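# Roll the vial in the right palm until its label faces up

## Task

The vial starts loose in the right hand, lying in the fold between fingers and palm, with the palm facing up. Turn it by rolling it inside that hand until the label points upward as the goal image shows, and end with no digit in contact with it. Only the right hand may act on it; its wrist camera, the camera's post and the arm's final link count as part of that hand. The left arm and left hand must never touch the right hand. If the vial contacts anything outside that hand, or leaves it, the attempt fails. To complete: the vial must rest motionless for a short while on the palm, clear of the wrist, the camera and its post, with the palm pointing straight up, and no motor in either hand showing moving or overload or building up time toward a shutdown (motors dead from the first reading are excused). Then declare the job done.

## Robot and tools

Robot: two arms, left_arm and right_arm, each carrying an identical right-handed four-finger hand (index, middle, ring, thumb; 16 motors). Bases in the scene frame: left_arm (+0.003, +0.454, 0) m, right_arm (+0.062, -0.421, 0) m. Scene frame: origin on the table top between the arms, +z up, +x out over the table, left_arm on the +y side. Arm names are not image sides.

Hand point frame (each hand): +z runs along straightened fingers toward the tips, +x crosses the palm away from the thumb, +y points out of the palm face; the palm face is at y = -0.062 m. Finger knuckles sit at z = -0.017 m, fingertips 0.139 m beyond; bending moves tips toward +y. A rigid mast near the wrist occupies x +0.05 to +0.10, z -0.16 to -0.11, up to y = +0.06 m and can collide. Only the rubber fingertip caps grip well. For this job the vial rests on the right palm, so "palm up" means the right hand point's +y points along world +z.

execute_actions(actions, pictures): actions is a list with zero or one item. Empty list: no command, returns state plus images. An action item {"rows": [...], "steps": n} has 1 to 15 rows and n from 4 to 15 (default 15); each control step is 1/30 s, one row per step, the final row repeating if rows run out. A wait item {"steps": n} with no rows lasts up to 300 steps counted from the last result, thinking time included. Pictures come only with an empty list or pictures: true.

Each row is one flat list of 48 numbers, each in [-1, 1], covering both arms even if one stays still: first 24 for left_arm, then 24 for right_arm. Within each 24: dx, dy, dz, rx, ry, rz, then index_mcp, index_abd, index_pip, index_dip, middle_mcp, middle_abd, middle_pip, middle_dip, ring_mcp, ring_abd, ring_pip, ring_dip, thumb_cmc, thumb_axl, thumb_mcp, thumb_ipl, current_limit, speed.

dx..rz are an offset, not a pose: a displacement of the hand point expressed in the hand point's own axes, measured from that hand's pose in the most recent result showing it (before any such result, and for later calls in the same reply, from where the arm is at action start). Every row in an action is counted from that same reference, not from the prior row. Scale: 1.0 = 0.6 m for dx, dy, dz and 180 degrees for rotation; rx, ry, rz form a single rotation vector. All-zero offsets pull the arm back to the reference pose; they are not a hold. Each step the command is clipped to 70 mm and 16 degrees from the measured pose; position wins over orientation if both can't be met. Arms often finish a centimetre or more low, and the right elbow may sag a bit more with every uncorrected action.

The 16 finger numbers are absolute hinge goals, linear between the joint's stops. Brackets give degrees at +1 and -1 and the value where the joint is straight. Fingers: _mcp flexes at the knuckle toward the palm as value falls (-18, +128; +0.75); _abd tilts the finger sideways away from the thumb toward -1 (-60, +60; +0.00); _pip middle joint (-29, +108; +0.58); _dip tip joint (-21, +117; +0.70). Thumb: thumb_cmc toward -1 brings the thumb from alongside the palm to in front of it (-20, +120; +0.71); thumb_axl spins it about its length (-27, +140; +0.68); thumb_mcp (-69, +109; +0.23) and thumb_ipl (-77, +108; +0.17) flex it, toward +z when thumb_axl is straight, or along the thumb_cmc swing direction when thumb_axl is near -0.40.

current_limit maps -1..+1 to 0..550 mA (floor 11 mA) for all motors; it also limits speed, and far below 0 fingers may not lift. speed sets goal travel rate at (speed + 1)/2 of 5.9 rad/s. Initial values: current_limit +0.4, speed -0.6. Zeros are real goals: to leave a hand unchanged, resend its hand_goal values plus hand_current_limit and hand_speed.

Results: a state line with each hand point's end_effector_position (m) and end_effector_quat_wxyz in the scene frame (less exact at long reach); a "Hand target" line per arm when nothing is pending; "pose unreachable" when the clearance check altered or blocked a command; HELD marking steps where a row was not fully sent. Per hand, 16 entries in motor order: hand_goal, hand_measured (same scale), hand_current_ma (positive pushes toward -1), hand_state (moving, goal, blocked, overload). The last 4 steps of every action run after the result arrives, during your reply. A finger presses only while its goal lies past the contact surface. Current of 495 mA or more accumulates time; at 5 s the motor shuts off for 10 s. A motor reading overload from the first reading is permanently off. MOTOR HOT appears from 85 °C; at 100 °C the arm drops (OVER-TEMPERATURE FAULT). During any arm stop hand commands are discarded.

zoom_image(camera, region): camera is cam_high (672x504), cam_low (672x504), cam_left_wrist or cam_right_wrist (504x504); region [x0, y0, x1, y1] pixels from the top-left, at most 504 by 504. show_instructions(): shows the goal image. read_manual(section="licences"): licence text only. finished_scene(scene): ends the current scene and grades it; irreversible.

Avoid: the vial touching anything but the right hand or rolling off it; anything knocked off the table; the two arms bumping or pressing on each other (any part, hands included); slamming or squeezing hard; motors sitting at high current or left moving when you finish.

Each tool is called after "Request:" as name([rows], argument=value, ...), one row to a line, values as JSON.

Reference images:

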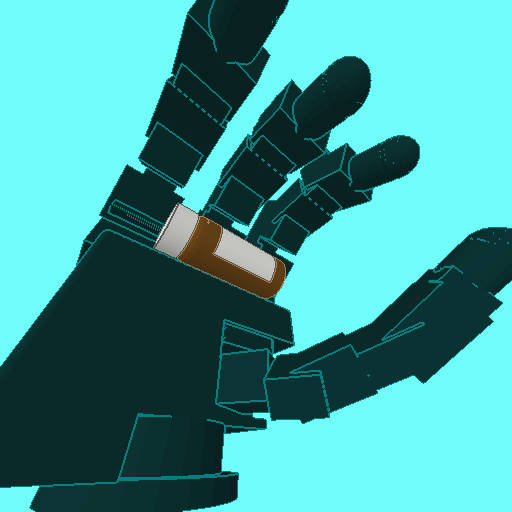

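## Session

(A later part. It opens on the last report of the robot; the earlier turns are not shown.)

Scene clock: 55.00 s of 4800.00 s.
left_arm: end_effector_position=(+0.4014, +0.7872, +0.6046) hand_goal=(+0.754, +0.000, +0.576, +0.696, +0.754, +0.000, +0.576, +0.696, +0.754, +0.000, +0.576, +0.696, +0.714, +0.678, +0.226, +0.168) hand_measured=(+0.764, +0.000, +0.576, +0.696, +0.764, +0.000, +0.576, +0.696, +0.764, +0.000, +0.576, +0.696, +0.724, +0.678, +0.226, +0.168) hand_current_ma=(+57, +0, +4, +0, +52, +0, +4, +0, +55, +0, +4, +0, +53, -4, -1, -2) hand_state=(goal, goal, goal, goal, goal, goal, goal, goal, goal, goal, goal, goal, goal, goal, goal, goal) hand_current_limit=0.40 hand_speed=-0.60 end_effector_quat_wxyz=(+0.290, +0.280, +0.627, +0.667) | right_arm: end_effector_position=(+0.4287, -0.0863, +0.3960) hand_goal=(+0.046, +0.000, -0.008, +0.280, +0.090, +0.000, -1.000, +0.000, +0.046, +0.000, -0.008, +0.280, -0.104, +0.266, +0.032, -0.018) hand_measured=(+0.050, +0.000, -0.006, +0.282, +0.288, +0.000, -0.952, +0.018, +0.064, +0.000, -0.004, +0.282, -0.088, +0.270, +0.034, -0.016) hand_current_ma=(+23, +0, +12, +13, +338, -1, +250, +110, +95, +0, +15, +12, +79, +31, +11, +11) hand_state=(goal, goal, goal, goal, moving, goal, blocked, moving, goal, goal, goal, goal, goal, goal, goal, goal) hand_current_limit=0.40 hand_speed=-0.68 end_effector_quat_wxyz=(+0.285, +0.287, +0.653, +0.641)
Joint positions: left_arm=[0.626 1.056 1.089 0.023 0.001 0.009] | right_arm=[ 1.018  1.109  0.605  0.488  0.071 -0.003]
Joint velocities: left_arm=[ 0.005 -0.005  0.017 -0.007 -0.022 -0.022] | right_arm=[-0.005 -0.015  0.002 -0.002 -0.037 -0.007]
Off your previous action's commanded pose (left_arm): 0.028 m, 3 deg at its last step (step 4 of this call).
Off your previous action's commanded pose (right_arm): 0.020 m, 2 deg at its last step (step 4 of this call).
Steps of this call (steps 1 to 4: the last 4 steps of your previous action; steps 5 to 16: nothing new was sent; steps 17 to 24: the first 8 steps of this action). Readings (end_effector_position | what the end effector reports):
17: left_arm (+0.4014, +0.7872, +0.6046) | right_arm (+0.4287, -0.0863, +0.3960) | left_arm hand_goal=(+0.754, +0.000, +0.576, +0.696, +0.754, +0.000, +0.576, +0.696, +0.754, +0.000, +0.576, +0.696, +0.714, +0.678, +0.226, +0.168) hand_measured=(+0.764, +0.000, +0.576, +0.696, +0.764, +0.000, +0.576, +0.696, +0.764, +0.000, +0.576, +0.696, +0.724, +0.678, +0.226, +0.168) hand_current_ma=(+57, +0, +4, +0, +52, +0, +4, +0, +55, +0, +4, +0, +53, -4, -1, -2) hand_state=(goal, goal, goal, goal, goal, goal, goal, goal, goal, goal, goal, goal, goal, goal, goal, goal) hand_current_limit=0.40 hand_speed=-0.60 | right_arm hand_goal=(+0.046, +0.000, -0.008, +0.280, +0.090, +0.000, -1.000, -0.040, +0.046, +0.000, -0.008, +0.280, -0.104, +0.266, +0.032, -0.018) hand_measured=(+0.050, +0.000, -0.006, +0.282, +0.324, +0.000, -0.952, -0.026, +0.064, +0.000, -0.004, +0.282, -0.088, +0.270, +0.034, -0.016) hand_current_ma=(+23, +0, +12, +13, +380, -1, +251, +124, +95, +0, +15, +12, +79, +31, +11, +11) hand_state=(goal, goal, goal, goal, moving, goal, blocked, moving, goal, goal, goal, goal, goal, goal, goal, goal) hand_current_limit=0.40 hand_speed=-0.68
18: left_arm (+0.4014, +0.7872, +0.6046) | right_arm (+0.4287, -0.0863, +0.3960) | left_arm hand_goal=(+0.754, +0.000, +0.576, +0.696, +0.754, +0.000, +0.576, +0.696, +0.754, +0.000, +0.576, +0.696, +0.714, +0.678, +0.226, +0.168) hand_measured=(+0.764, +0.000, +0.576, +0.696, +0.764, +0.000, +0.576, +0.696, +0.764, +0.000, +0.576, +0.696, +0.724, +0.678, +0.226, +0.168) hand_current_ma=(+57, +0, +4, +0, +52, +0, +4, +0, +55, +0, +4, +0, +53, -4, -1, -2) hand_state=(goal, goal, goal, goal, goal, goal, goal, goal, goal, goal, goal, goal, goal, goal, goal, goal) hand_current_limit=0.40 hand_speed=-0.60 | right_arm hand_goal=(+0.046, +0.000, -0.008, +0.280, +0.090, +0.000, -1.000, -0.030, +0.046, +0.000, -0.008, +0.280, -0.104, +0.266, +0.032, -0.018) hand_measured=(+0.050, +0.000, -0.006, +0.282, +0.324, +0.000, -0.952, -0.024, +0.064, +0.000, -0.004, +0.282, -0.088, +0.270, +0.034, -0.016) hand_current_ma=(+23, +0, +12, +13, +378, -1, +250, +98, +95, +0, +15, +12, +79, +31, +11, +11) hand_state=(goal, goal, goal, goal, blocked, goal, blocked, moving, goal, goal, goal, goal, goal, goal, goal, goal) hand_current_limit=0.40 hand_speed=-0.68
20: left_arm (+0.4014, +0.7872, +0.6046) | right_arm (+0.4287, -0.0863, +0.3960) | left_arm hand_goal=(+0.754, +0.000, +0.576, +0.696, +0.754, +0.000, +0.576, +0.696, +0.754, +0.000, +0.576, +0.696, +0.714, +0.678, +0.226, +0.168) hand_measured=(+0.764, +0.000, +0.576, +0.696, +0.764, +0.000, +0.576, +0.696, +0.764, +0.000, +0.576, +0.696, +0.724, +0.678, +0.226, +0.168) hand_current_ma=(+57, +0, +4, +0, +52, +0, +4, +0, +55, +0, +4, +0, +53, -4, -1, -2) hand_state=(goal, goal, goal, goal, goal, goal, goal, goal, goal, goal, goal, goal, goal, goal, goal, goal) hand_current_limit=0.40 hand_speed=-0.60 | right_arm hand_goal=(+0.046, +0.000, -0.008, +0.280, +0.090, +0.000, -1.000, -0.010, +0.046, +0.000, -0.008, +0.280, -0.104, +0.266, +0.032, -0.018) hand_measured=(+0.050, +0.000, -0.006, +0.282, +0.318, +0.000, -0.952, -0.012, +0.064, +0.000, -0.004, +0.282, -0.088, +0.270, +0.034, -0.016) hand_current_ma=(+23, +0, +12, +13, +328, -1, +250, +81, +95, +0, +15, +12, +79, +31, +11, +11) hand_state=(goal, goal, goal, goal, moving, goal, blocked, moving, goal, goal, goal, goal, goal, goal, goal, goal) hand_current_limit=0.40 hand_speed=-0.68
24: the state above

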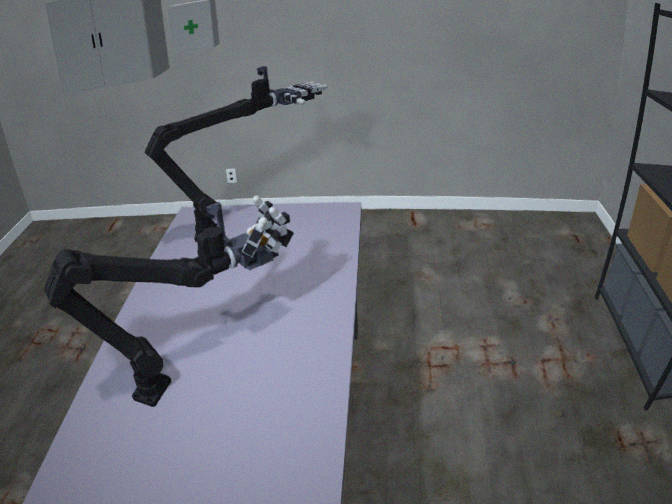

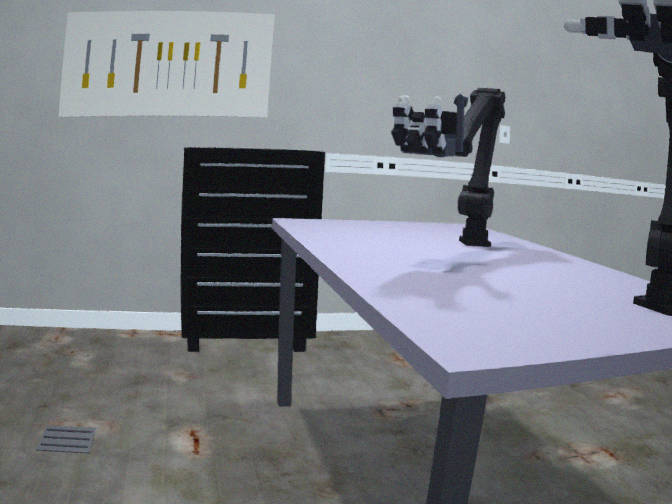

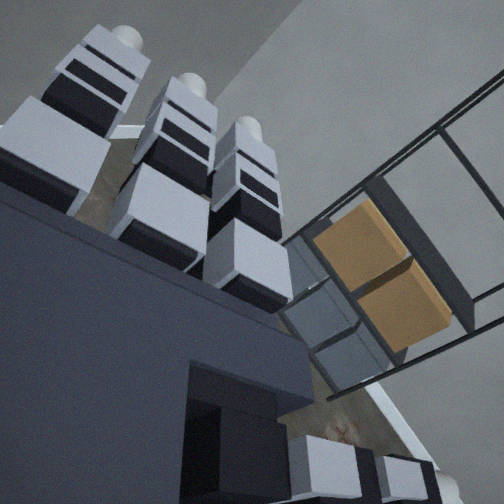

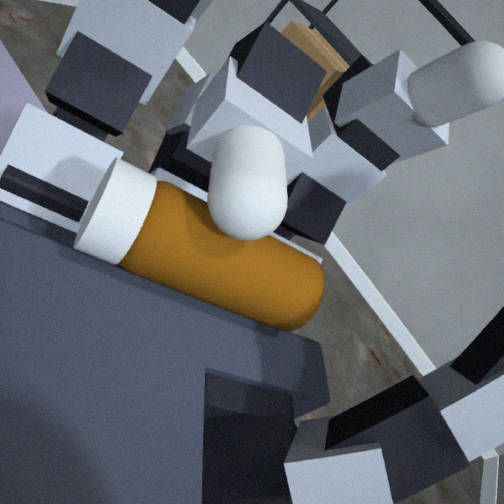

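Request:
execute_actions([
  {"rows": [
[0,0.0463,-0.0099,-0.0163,0,0,0.754,0,0.576,0.696,0.754,0,0.576,0.696,0.754,0,0.576,0.696,0.714,0.678,0.226,0.168,0.4,-0.6,0,0.0333,0.0025,-0.0123,0.0004,0.001,0.046,0,-0.008,0.28,0.24,0,-1,-0.09,0.046,0,-0.008,0.28,-0.104,0.266,0.032,-0.018,0.4,-0.5]
], "steps": 15},
], pictures=true)

Scene clock: 56.50 s of 4800.00 s.
left_arm: end_effector_position=(+0.4014, +0.7872, +0.6046) hand_goal=(+0.754, +0.000, +0.576, +0.696, +0.754, +0.000, +0.576, +0.696, +0.754, +0.000, +0.576, +0.696, +0.714, +0.678, +0.226, +0.168) hand_measured=(+0.764, +0.000, +0.576, +0.696, +0.764, +0.000, +0.576, +0.696, +0.764, +0.000, +0.576, +0.696, +0.724, +0.678, +0.226, +0.168) hand_current_ma=(+57, +0, +4, +0, +52, +0, +4, +0, +55, +0, +4, +0, +53, -4, -1, -2) hand_state=(goal, goal, goal, goal, goal, goal, goal, goal, goal, goal, goal, goal, goal, goal, goal, goal) hand_current_limit=0.40 hand_speed=-0.60 end_effector_quat_wxyz=(+0.290, +0.280, +0.627, +0.667) | right_arm: end_effector_position=(+0.4287, -0.0863, +0.3960) hand_goal=(+0.046, +0.000, -0.008, +0.280, +0.240, +0.000, -1.000, -0.090, +0.046, +0.000, -0.008, +0.280, -0.104, +0.266, +0.032, -0.018) hand_measured=(+0.050, +0.000, -0.006, +0.282, +0.276, +0.000, -0.940, +0.000, +0.064, +0.000, -0.004, +0.282, -0.088, +0.270, +0.034, -0.016) hand_current_ma=(+23, +0, +12, +13, +192, -1, +311, +377, +95, +0, +15, +12, +79, +31, +11, +11) hand_state=(goal, goal, goal, goal, blocked, goal, blocked, moving, goal, goal, goal, goal, goal, goal, goal, goal) hand_current_limit=0.40 hand_speed=-0.50 end_effector_quat_wxyz=(+0.285, +0.287, +0.653, +0.641)
Joint positions: left_arm=[0.626 1.056 1.089 0.023 0.001 0.009] | right_arm=[ 1.018  1.109  0.605  0.488  0.071 -0.003]
Joint velocities: left_arm=[-0.005 -0.005 -0.002 -0.012 -0.051  0.007] | right_arm=[-0.005 -0.015  0.002 -0.007  0.051 -0.037]
Off your previous action's commanded pose (left_arm): 0.028 m, 3 deg at its last step (step 4 of this call).
Off your previous action's commanded pose (right_arm): 0.020 m, 2 deg at its last step (step 4 of this call).
Steps of this call (steps 1 to 4: the last 4 steps of your previous action; steps 5 to 34: nothing new was sent; steps 35 to 45: the first 11 steps of this action). Readings (end_effector_position | what the end effector reports):
35: left_arm (+0.4014, +0.7872, +0.6046) | right_arm (+0.4287, -0.0863, +0.3960) | left_arm hand_goal=(+0.754, +0.000, +0.576, +0.696, +0.754, +0.000, +0.576, +0.696, +0.754, +0.000, +0.576, +0.696, +0.714, +0.678, +0.226, +0.168) hand_measured=(+0.764, +0.000, +0.576, +0.696, +0.764, +0.000, +0.576, +0.696, +0.764, +0.000, +0.576, +0.696, +0.724, +0.678, +0.226, +0.168) hand_current_ma=(+57, +0, +4, +0, +52, +0, +4, +0, +55, +0, +4, +0, +53, -4, -1, -2) hand_state=(goal, goal, goal, goal, goal, goal, goal, goal, goal, goal, goal, goal, goal, goal, goal, goal) hand_current_limit=0.40 hand_speed=-0.60 | right_arm hand_goal=(+0.046, +0.000, -0.008, +0.280, +0.240, +0.000, -1.000, -0.090, +0.046, +0.000, -0.008, +0.280, -0.104, +0.266, +0.032, -0.018) hand_measured=(+0.050, +0.000, -0.006, +0.282, +0.268, +0.000, -0.948, +0.028, +0.064, +0.000, -0.004, +0.282, -0.088, +0.270, +0.034, -0.016) hand_current_ma=(+23, +0, +12, +13, +385, -1, +267, +140, +95, +0, +15, +12, +79, +31, +11, +11) hand_state=(goal, goal, goal, goal, moving, goal, blocked, moving, goal, goal, goal, goal, goal, goal, goal, goal) hand_current_limit=0.40 hand_speed=-0.50
36: left_arm (+0.4014, +0.7872, +0.6046) | right_arm (+0.4287, -0.0863, +0.3960) | left_arm hand_goal=(+0.754, +0.000, +0.576, +0.696, +0.754, +0.000, +0.576, +0.696, +0.754, +0.000, +0.576, +0.696, +0.714, +0.678, +0.226, +0.168) hand_measured=(+0.764, +0.000, +0.576, +0.696, +0.764, +0.000, +0.576, +0.696, +0.764, +0.000, +0.576, +0.696, +0.724, +0.678, +0.226, +0.168) hand_current_ma=(+57, +0, +4, +0, +52, +0, +4, +0, +55, +0, +4, +0, +53, -4, -1, -2) hand_state=(goal, goal, goal, goal, goal, goal, goal, goal, goal, goal, goal, goal, goal, goal, goal, goal) hand_current_limit=0.40 hand_speed=-0.60 | right_arm hand_goal=(+0.046, +0.000, -0.008, +0.280, +0.240, +0.000, -1.000, -0.090, +0.046, +0.000, -0.008, +0.280, -0.104, +0.266, +0.032, -0.018) hand_measured=(+0.050, +0.000, -0.006, +0.282, +0.268, +0.000, -0.948, +0.028, +0.064, +0.000, -0.004, +0.282, -0.088, +0.270, +0.034, -0.016) hand_current_ma=(+23, +0, +12, +13, +164, -1, +268, +351, +95, +0, +15, +12, +79, +31, +11, +11) hand_state=(goal, goal, goal, goal, moving, goal, blocked, moving, goal, goal, goal, goal, goal, goal, goal, goal) hand_current_limit=0.40 hand_speed=-0.50
38: left_arm (+0.4014, +0.7872, +0.6046) | right_arm (+0.4287, -0.0863, +0.3960) | left_arm hand_goal=(+0.754, +0.000, +0.576, +0.696, +0.754, +0.000, +0.576, +0.696, +0.754, +0.000, +0.576, +0.696, +0.714, +0.678, +0.226, +0.168) hand_measured=(+0.764, +0.000, +0.576, +0.696, +0.764, +0.000, +0.576, +0.696, +0.764, +0.000, +0.576, +0.696, +0.724, +0.678, +0.226, +0.168) hand_current_ma=(+57, +0, +4, +0, +52, +0, +4, +0, +55, +0, +4, +0, +53, -4, -1, -2) hand_state=(goal, goal, goal, goal, goal, goal, goal, goal, goal, goal, goal, goal, goal, goal, goal, goal) hand_current_limit=0.40 hand_speed=-0.60 | right_arm hand_goal=(+0.046, +0.000, -0.008, +0.280, +0.240, +0.000, -1.000, -0.090, +0.046, +0.000, -0.008, +0.280, -0.104, +0.266, +0.032, -0.018) hand_measured=(+0.050, +0.000, -0.006, +0.282, +0.276, +0.000, -0.946, +0.016, +0.064, +0.000, -0.004, +0.282, -0.088, +0.270, +0.034, -0.016) hand_current_ma=(+23, +0, +12, +13, +191, -1, +281, +350, +95, +0, +15, +12, +79, +31, +11, +11) hand_state=(goal, goal, goal, goal, moving, goal, moving, moving, goal, goal, goal, goal, goal, goal, goal, goal) hand_current_limit=0.40 hand_speed=-0.50
42: left_arm (+0.4014, +0.7872, +0.6046) | right_arm (+0.4287, -0.0863, +0.3960) | left_arm hand_goal=(+0.754, +0.000, +0.576, +0.696, +0.754, +0.000, +0.576, +0.696, +0.754, +0.000, +0.576, +0.696, +0.714, +0.678, +0.226, +0.168) hand_measured=(+0.764, +0.000, +0.576, +0.696, +0.764, +0.000, +0.576, +0.696, +0.764, +0.000, +0.576, +0.696, +0.724, +0.678, +0.226, +0.168) hand_current_ma=(+57, +0, +4, +0, +52, +0, +4, +0, +55, +0, +4, +0, +53, -4, -1, -2) hand_state=(goal, goal, goal, goal, goal, goal, goal, goal, goal, goal, goal, goal, goal, goal, goal, goal) hand_current_limit=0.40 hand_speed=-0.60 | right_arm hand_goal=(+0.046, +0.000, -0.008, +0.280, +0.240, +0.000, -1.000, -0.090, +0.046, +0.000, -0.008, +0.280, -0.104, +0.266, +0.032, -0.018) hand_measured=(+0.050, +0.000, -0.006, +0.282, +0.276, +0.000, -0.942, +0.004, +0.064, +0.000, -0.004, +0.282, -0.088, +0.270, +0.034, -0.016) hand_current_ma=(+23, +0, +12, +13, +190, -1, +305, +372, +95, +0, +15, +12, +79, +31, +11, +11) hand_state=(goal, goal, goal, goal, blocked, goal, moving, moving, goal, goal, goal, goal, goal, goal, goal, goal) hand_current_limit=0.40 hand_speed=-0.50
45: the state above

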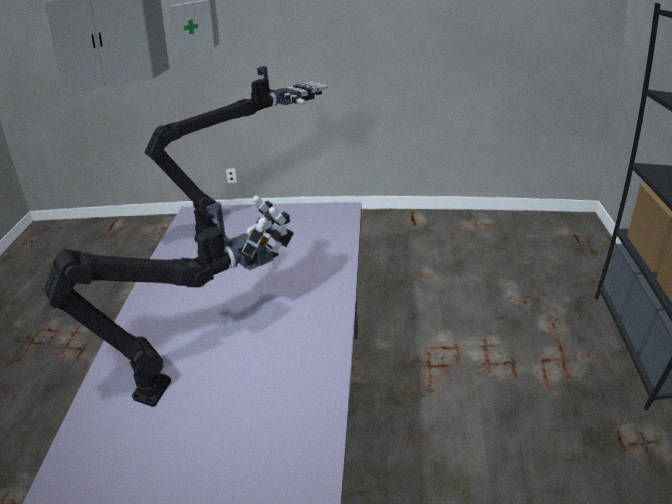

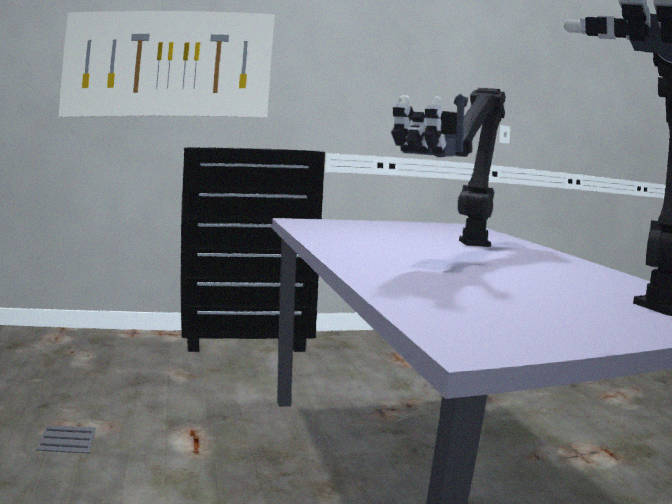

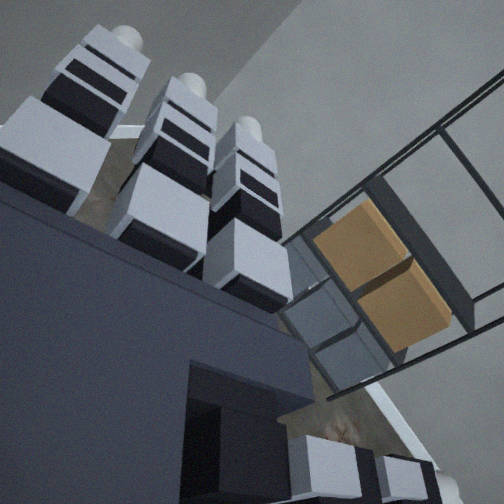

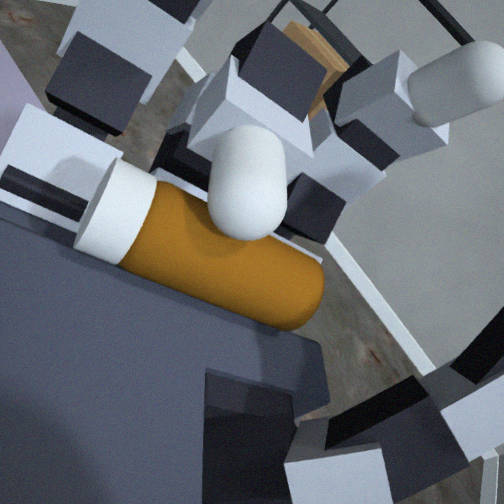

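Request:
zoom_image(camera="cam_right_wrist", region=[200, 170, 360, 350])

Region (200, 170, 360, 350) of cam_right_wrist's 504x504 image, scaled by 2.800, with more detail than that image has.

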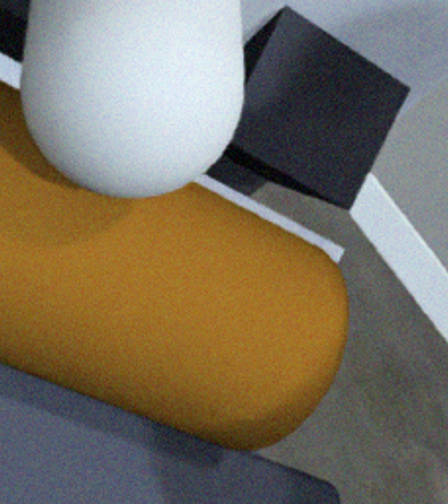

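Request:
execute_actions([
  {"rows": [
[0,0.0463,-0.0099,-0.0163,0,0,0.754,0,0.576,0.696,0.754,0,0.576,0.696,0.754,0,0.576,0.696,0.714,0.678,0.226,0.168,0.4,-0.6,0,0.0333,0.0025,-0.0123,0.0004,0.001,0.046,0,-0.008,0.28,0.28,0,-0.95,0.17,0.046,0,-0.008,0.28,-0.104,0.266,0.032,-0.018,0.4,-0.6]
], "steps": 15},
], pictures=true)

Scene clock: 57.30 s of 4800.00 s.
left_arm: end_effector_position=(+0.4014, +0.7872, +0.6046) hand_goal=(+0.754, +0.000, +0.576, +0.696, +0.754, +0.000, +0.576, +0.696, +0.754, +0.000, +0.576, +0.696, +0.714, +0.678, +0.226, +0.168) hand_measured=(+0.764, +0.000, +0.576, +0.696, +0.764, +0.000, +0.576, +0.696, +0.764, +0.000, +0.576, +0.696, +0.724, +0.678, +0.226, +0.168) hand_current_ma=(+57, +0, +4, +0, +52, +0, +4, +0, +55, +0, +4, +0, +53, -4, -1, -2) hand_state=(goal, goal, goal, goal, goal, goal, goal, goal, goal, goal, goal, goal, goal, goal, goal, goal) hand_current_limit=0.40 hand_speed=-0.60 end_effector_quat_wxyz=(+0.290, +0.280, +0.627, +0.667) | right_arm: end_effector_position=(+0.4287, -0.0863, +0.3960) hand_goal=(+0.046, +0.000, -0.008, +0.280, +0.280, +0.000, -0.950, +0.170, +0.046, +0.000, -0.008, +0.280, -0.104, +0.266, +0.032, -0.018) hand_measured=(+0.050, +0.000, -0.006, +0.282, +0.292, +0.000, -0.950, +0.162, +0.064, +0.000, -0.004, +0.282, -0.088, +0.270, +0.034, -0.016) hand_current_ma=(+24, +0, +12, +13, +60, -1, +2, -11, +94, +0, +15, +12, +79, +30, +11, +11) hand_state=(goal, goal, goal, goal, goal, goal, goal, moving, goal, goal, goal, goal, goal, goal, goal, goal) hand_current_limit=0.40 hand_speed=-0.60 end_effector_quat_wxyz=(+0.285, +0.287, +0.653, +0.641)
Joint positions: left_arm=[0.626 1.056 1.089 0.023 0.001 0.009] | right_arm=[ 1.018  1.109  0.605  0.488  0.071 -0.003]
Joint velocities: left_arm=[ 0.005  0.005  0.002 -0.002 -0.051 -0.022] | right_arm=[-0.015 -0.015 -0.017 -0.007  0.066  0.007]
Off your previous action's commanded pose (left_arm): 0.028 m, 3 deg at its last step (step 4 of this call).
Off your previous action's commanded pose (right_arm): 0.020 m, 2 deg at its last step (step 4 of this call).
Steps of this call (steps 1 to 4: the last 4 steps of your previous action; steps 5 to 13: nothing new was sent; steps 14 to 24: the first 11 steps of this action). Readings (end_effector_position | what the end effector reports):
14: left_arm (+0.4014, +0.7872, +0.6046) | right_arm (+0.4287, -0.0863, +0.3960) | left_arm hand_goal=(+0.754, +0.000, +0.576, +0.696, +0.754, +0.000, +0.576, +0.696, +0.754, +0.000, +0.576, +0.696, +0.714, +0.678, +0.226, +0.168) hand_measured=(+0.764, +0.000, +0.576, +0.696, +0.764, +0.000, +0.576, +0.696, +0.764, +0.000, +0.576, +0.696, +0.724, +0.678, +0.226, +0.168) hand_current_ma=(+57, +0, +4, +0, +52, +0, +4, +0, +55, +0, +4, +0, +53, -4, -1, -2) hand_state=(goal, goal, goal, goal, goal, goal, goal, goal, goal, goal, goal, goal, goal, goal, goal, goal) hand_current_limit=0.40 hand_speed=-0.60 | right_arm hand_goal=(+0.046, +0.000, -0.008, +0.280, +0.280, +0.000, -0.950, +0.170, +0.046, +0.000, -0.008, +0.280, -0.104, +0.266, +0.032, -0.018) hand_measured=(+0.050, +0.000, -0.006, +0.282, +0.276, +0.000, -0.938, -0.004, +0.064, +0.000, -0.004, +0.282, -0.088, +0.270, +0.034, -0.016) hand_current_ma=(+23, +0, +12, +13, +196, -1, +319, +384, +95, +0, +15, +12, +79, +31, +11, +11) hand_state=(goal, goal, goal, goal, moving, goal, moving, moving, goal, goal, goal, goal, goal, goal, goal, goal) hand_current_limit=0.40 hand_speed=-0.60
15: left_arm (+0.4014, +0.7872, +0.6046) | right_arm (+0.4287, -0.0863, +0.3960) | left_arm hand_goal=(+0.754, +0.000, +0.576, +0.696, +0.754, +0.000, +0.576, +0.696, +0.754, +0.000, +0.576, +0.696, +0.714, +0.678, +0.226, +0.168) hand_measured=(+0.764, +0.000, +0.576, +0.696, +0.764, +0.000, +0.576, +0.696, +0.764, +0.000, +0.576, +0.696, +0.724, +0.678, +0.226, +0.168) hand_current_ma=(+57, +0, +4, +0, +52, +0, +4, +0, +55, +0, +4, +0, +53, -4, -1, -2) hand_state=(goal, goal, goal, goal, goal, goal, goal, goal, goal, goal, goal, goal, goal, goal, goal, goal) hand_current_limit=0.40 hand_speed=-0.60 | right_arm hand_goal=(+0.046, +0.000, -0.008, +0.280, +0.280, +0.000, -0.950, +0.170, +0.046, +0.000, -0.008, +0.280, -0.104, +0.266, +0.032, -0.018) hand_measured=(+0.050, +0.000, -0.006, +0.282, +0.278, +0.000, -0.936, -0.004, +0.064, +0.000, -0.004, +0.282, -0.088, +0.270, +0.034, -0.016) hand_current_ma=(+23, +0, +12, +13, +99, -1, +210, +207, +95, +0, +15, +12, +79, +31, +11, +11) hand_state=(goal, goal, goal, goal, moving, goal, moving, moving, goal, goal, goal, goal, goal, goal, goal, goal) hand_current_limit=0.40 hand_speed=-0.60
17: left_arm (+0.4014, +0.7872, +0.6046) | right_arm (+0.4287, -0.0863, +0.3960) | left_arm hand_goal=(+0.754, +0.000, +0.576, +0.696, +0.754, +0.000, +0.576, +0.696, +0.754, +0.000, +0.576, +0.696, +0.714, +0.678, +0.226, +0.168) hand_measured=(+0.764, +0.000, +0.576, +0.696, +0.764, +0.000, +0.576, +0.696, +0.764, +0.000, +0.576, +0.696, +0.724, +0.678, +0.226, +0.168) hand_current_ma=(+57, +0, +4, +0, +52, +0, +4, +0, +55, +0, +4, +0, +53, -4, -1, -2) hand_state=(goal, goal, goal, goal, goal, goal, goal, goal, goal, goal, goal, goal, goal, goal, goal, goal) hand_current_limit=0.40 hand_speed=-0.60 | right_arm hand_goal=(+0.046, +0.000, -0.008, +0.280, +0.280, +0.000, -0.950, +0.170, +0.046, +0.000, -0.008, +0.280, -0.104, +0.266, +0.032, -0.018) hand_measured=(+0.050, +0.000, -0.006, +0.282, +0.292, +0.000, -0.934, -0.002, +0.064, +0.000, -0.004, +0.282, -0.088, +0.270, +0.034, -0.016) hand_current_ma=(+23, +0, +12, +13, +58, -1, +51, -53, +95, +0, +15, +12, +79, +31, +11, +11) hand_state=(goal, goal, goal, goal, moving, goal, moving, moving, goal, goal, goal, goal, goal, goal, goal, goal) hand_current_limit=0.40 hand_speed=-0.60
21: left_arm (+0.4014, +0.7872, +0.6046) | right_arm (+0.4287, -0.0863, +0.3960) | left_arm hand_goal=(+0.754, +0.000, +0.576, +0.696, +0.754, +0.000, +0.576, +0.696, +0.754, +0.000, +0.576, +0.696, +0.714, +0.678, +0.226, +0.168) hand_measured=(+0.764, +0.000, +0.576, +0.696, +0.764, +0.000, +0.576, +0.696, +0.764, +0.000, +0.576, +0.696, +0.724, +0.678, +0.226, +0.168) hand_current_ma=(+57, +0, +4, +0, +52, +0, +4, +0, +55, +0, +4, +0, +53, -4, -1, -2) hand_state=(goal, goal, goal, goal, goal, goal, goal, goal, goal, goal, goal, goal, goal, goal, goal, goal) hand_current_limit=0.40 hand_speed=-0.60 | right_arm hand_goal=(+0.046, +0.000, -0.008, +0.280, +0.280, +0.000, -0.950, +0.170, +0.046, +0.000, -0.008, +0.280, -0.104, +0.266, +0.032, -0.018) hand_measured=(+0.050, +0.000, -0.006, +0.282, +0.292, +0.000, -0.948, +0.096, +0.064, +0.000, -0.004, +0.282, -0.088, +0.270, +0.034, -0.016) hand_current_ma=(+23, +0, +12, +13, +60, -1, +2, -68, +94, +0, +15, +12, +79, +31, +11, +11) hand_state=(goal, goal, goal, goal, goal, goal, moving, moving, goal, goal, goal, goal, goal, goal, goal, goal) hand_current_limit=0.40 hand_speed=-0.60
24: the state above

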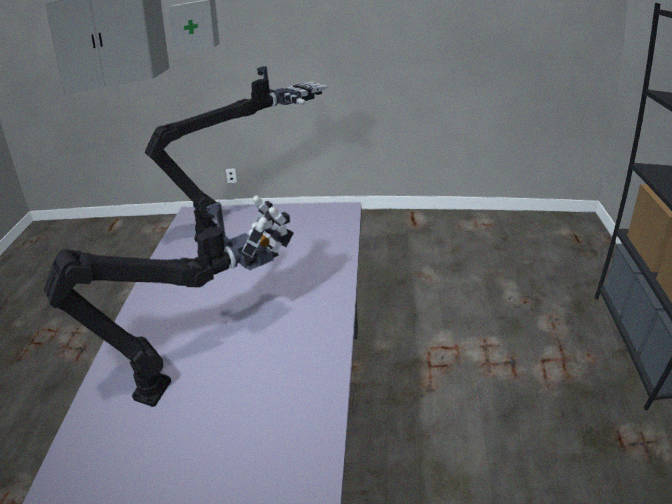

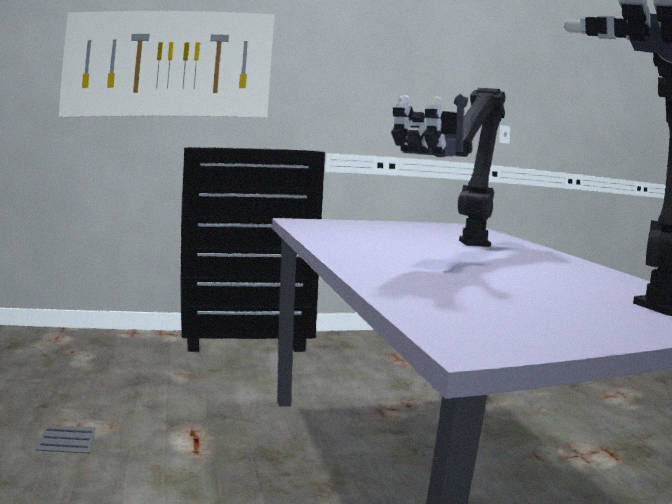

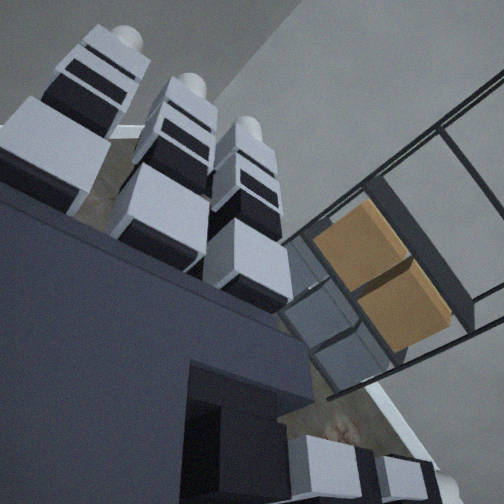

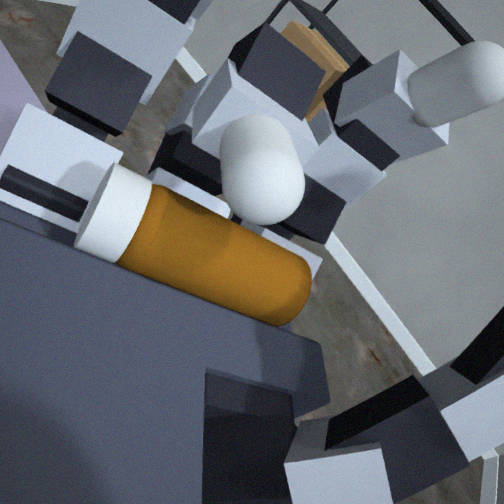

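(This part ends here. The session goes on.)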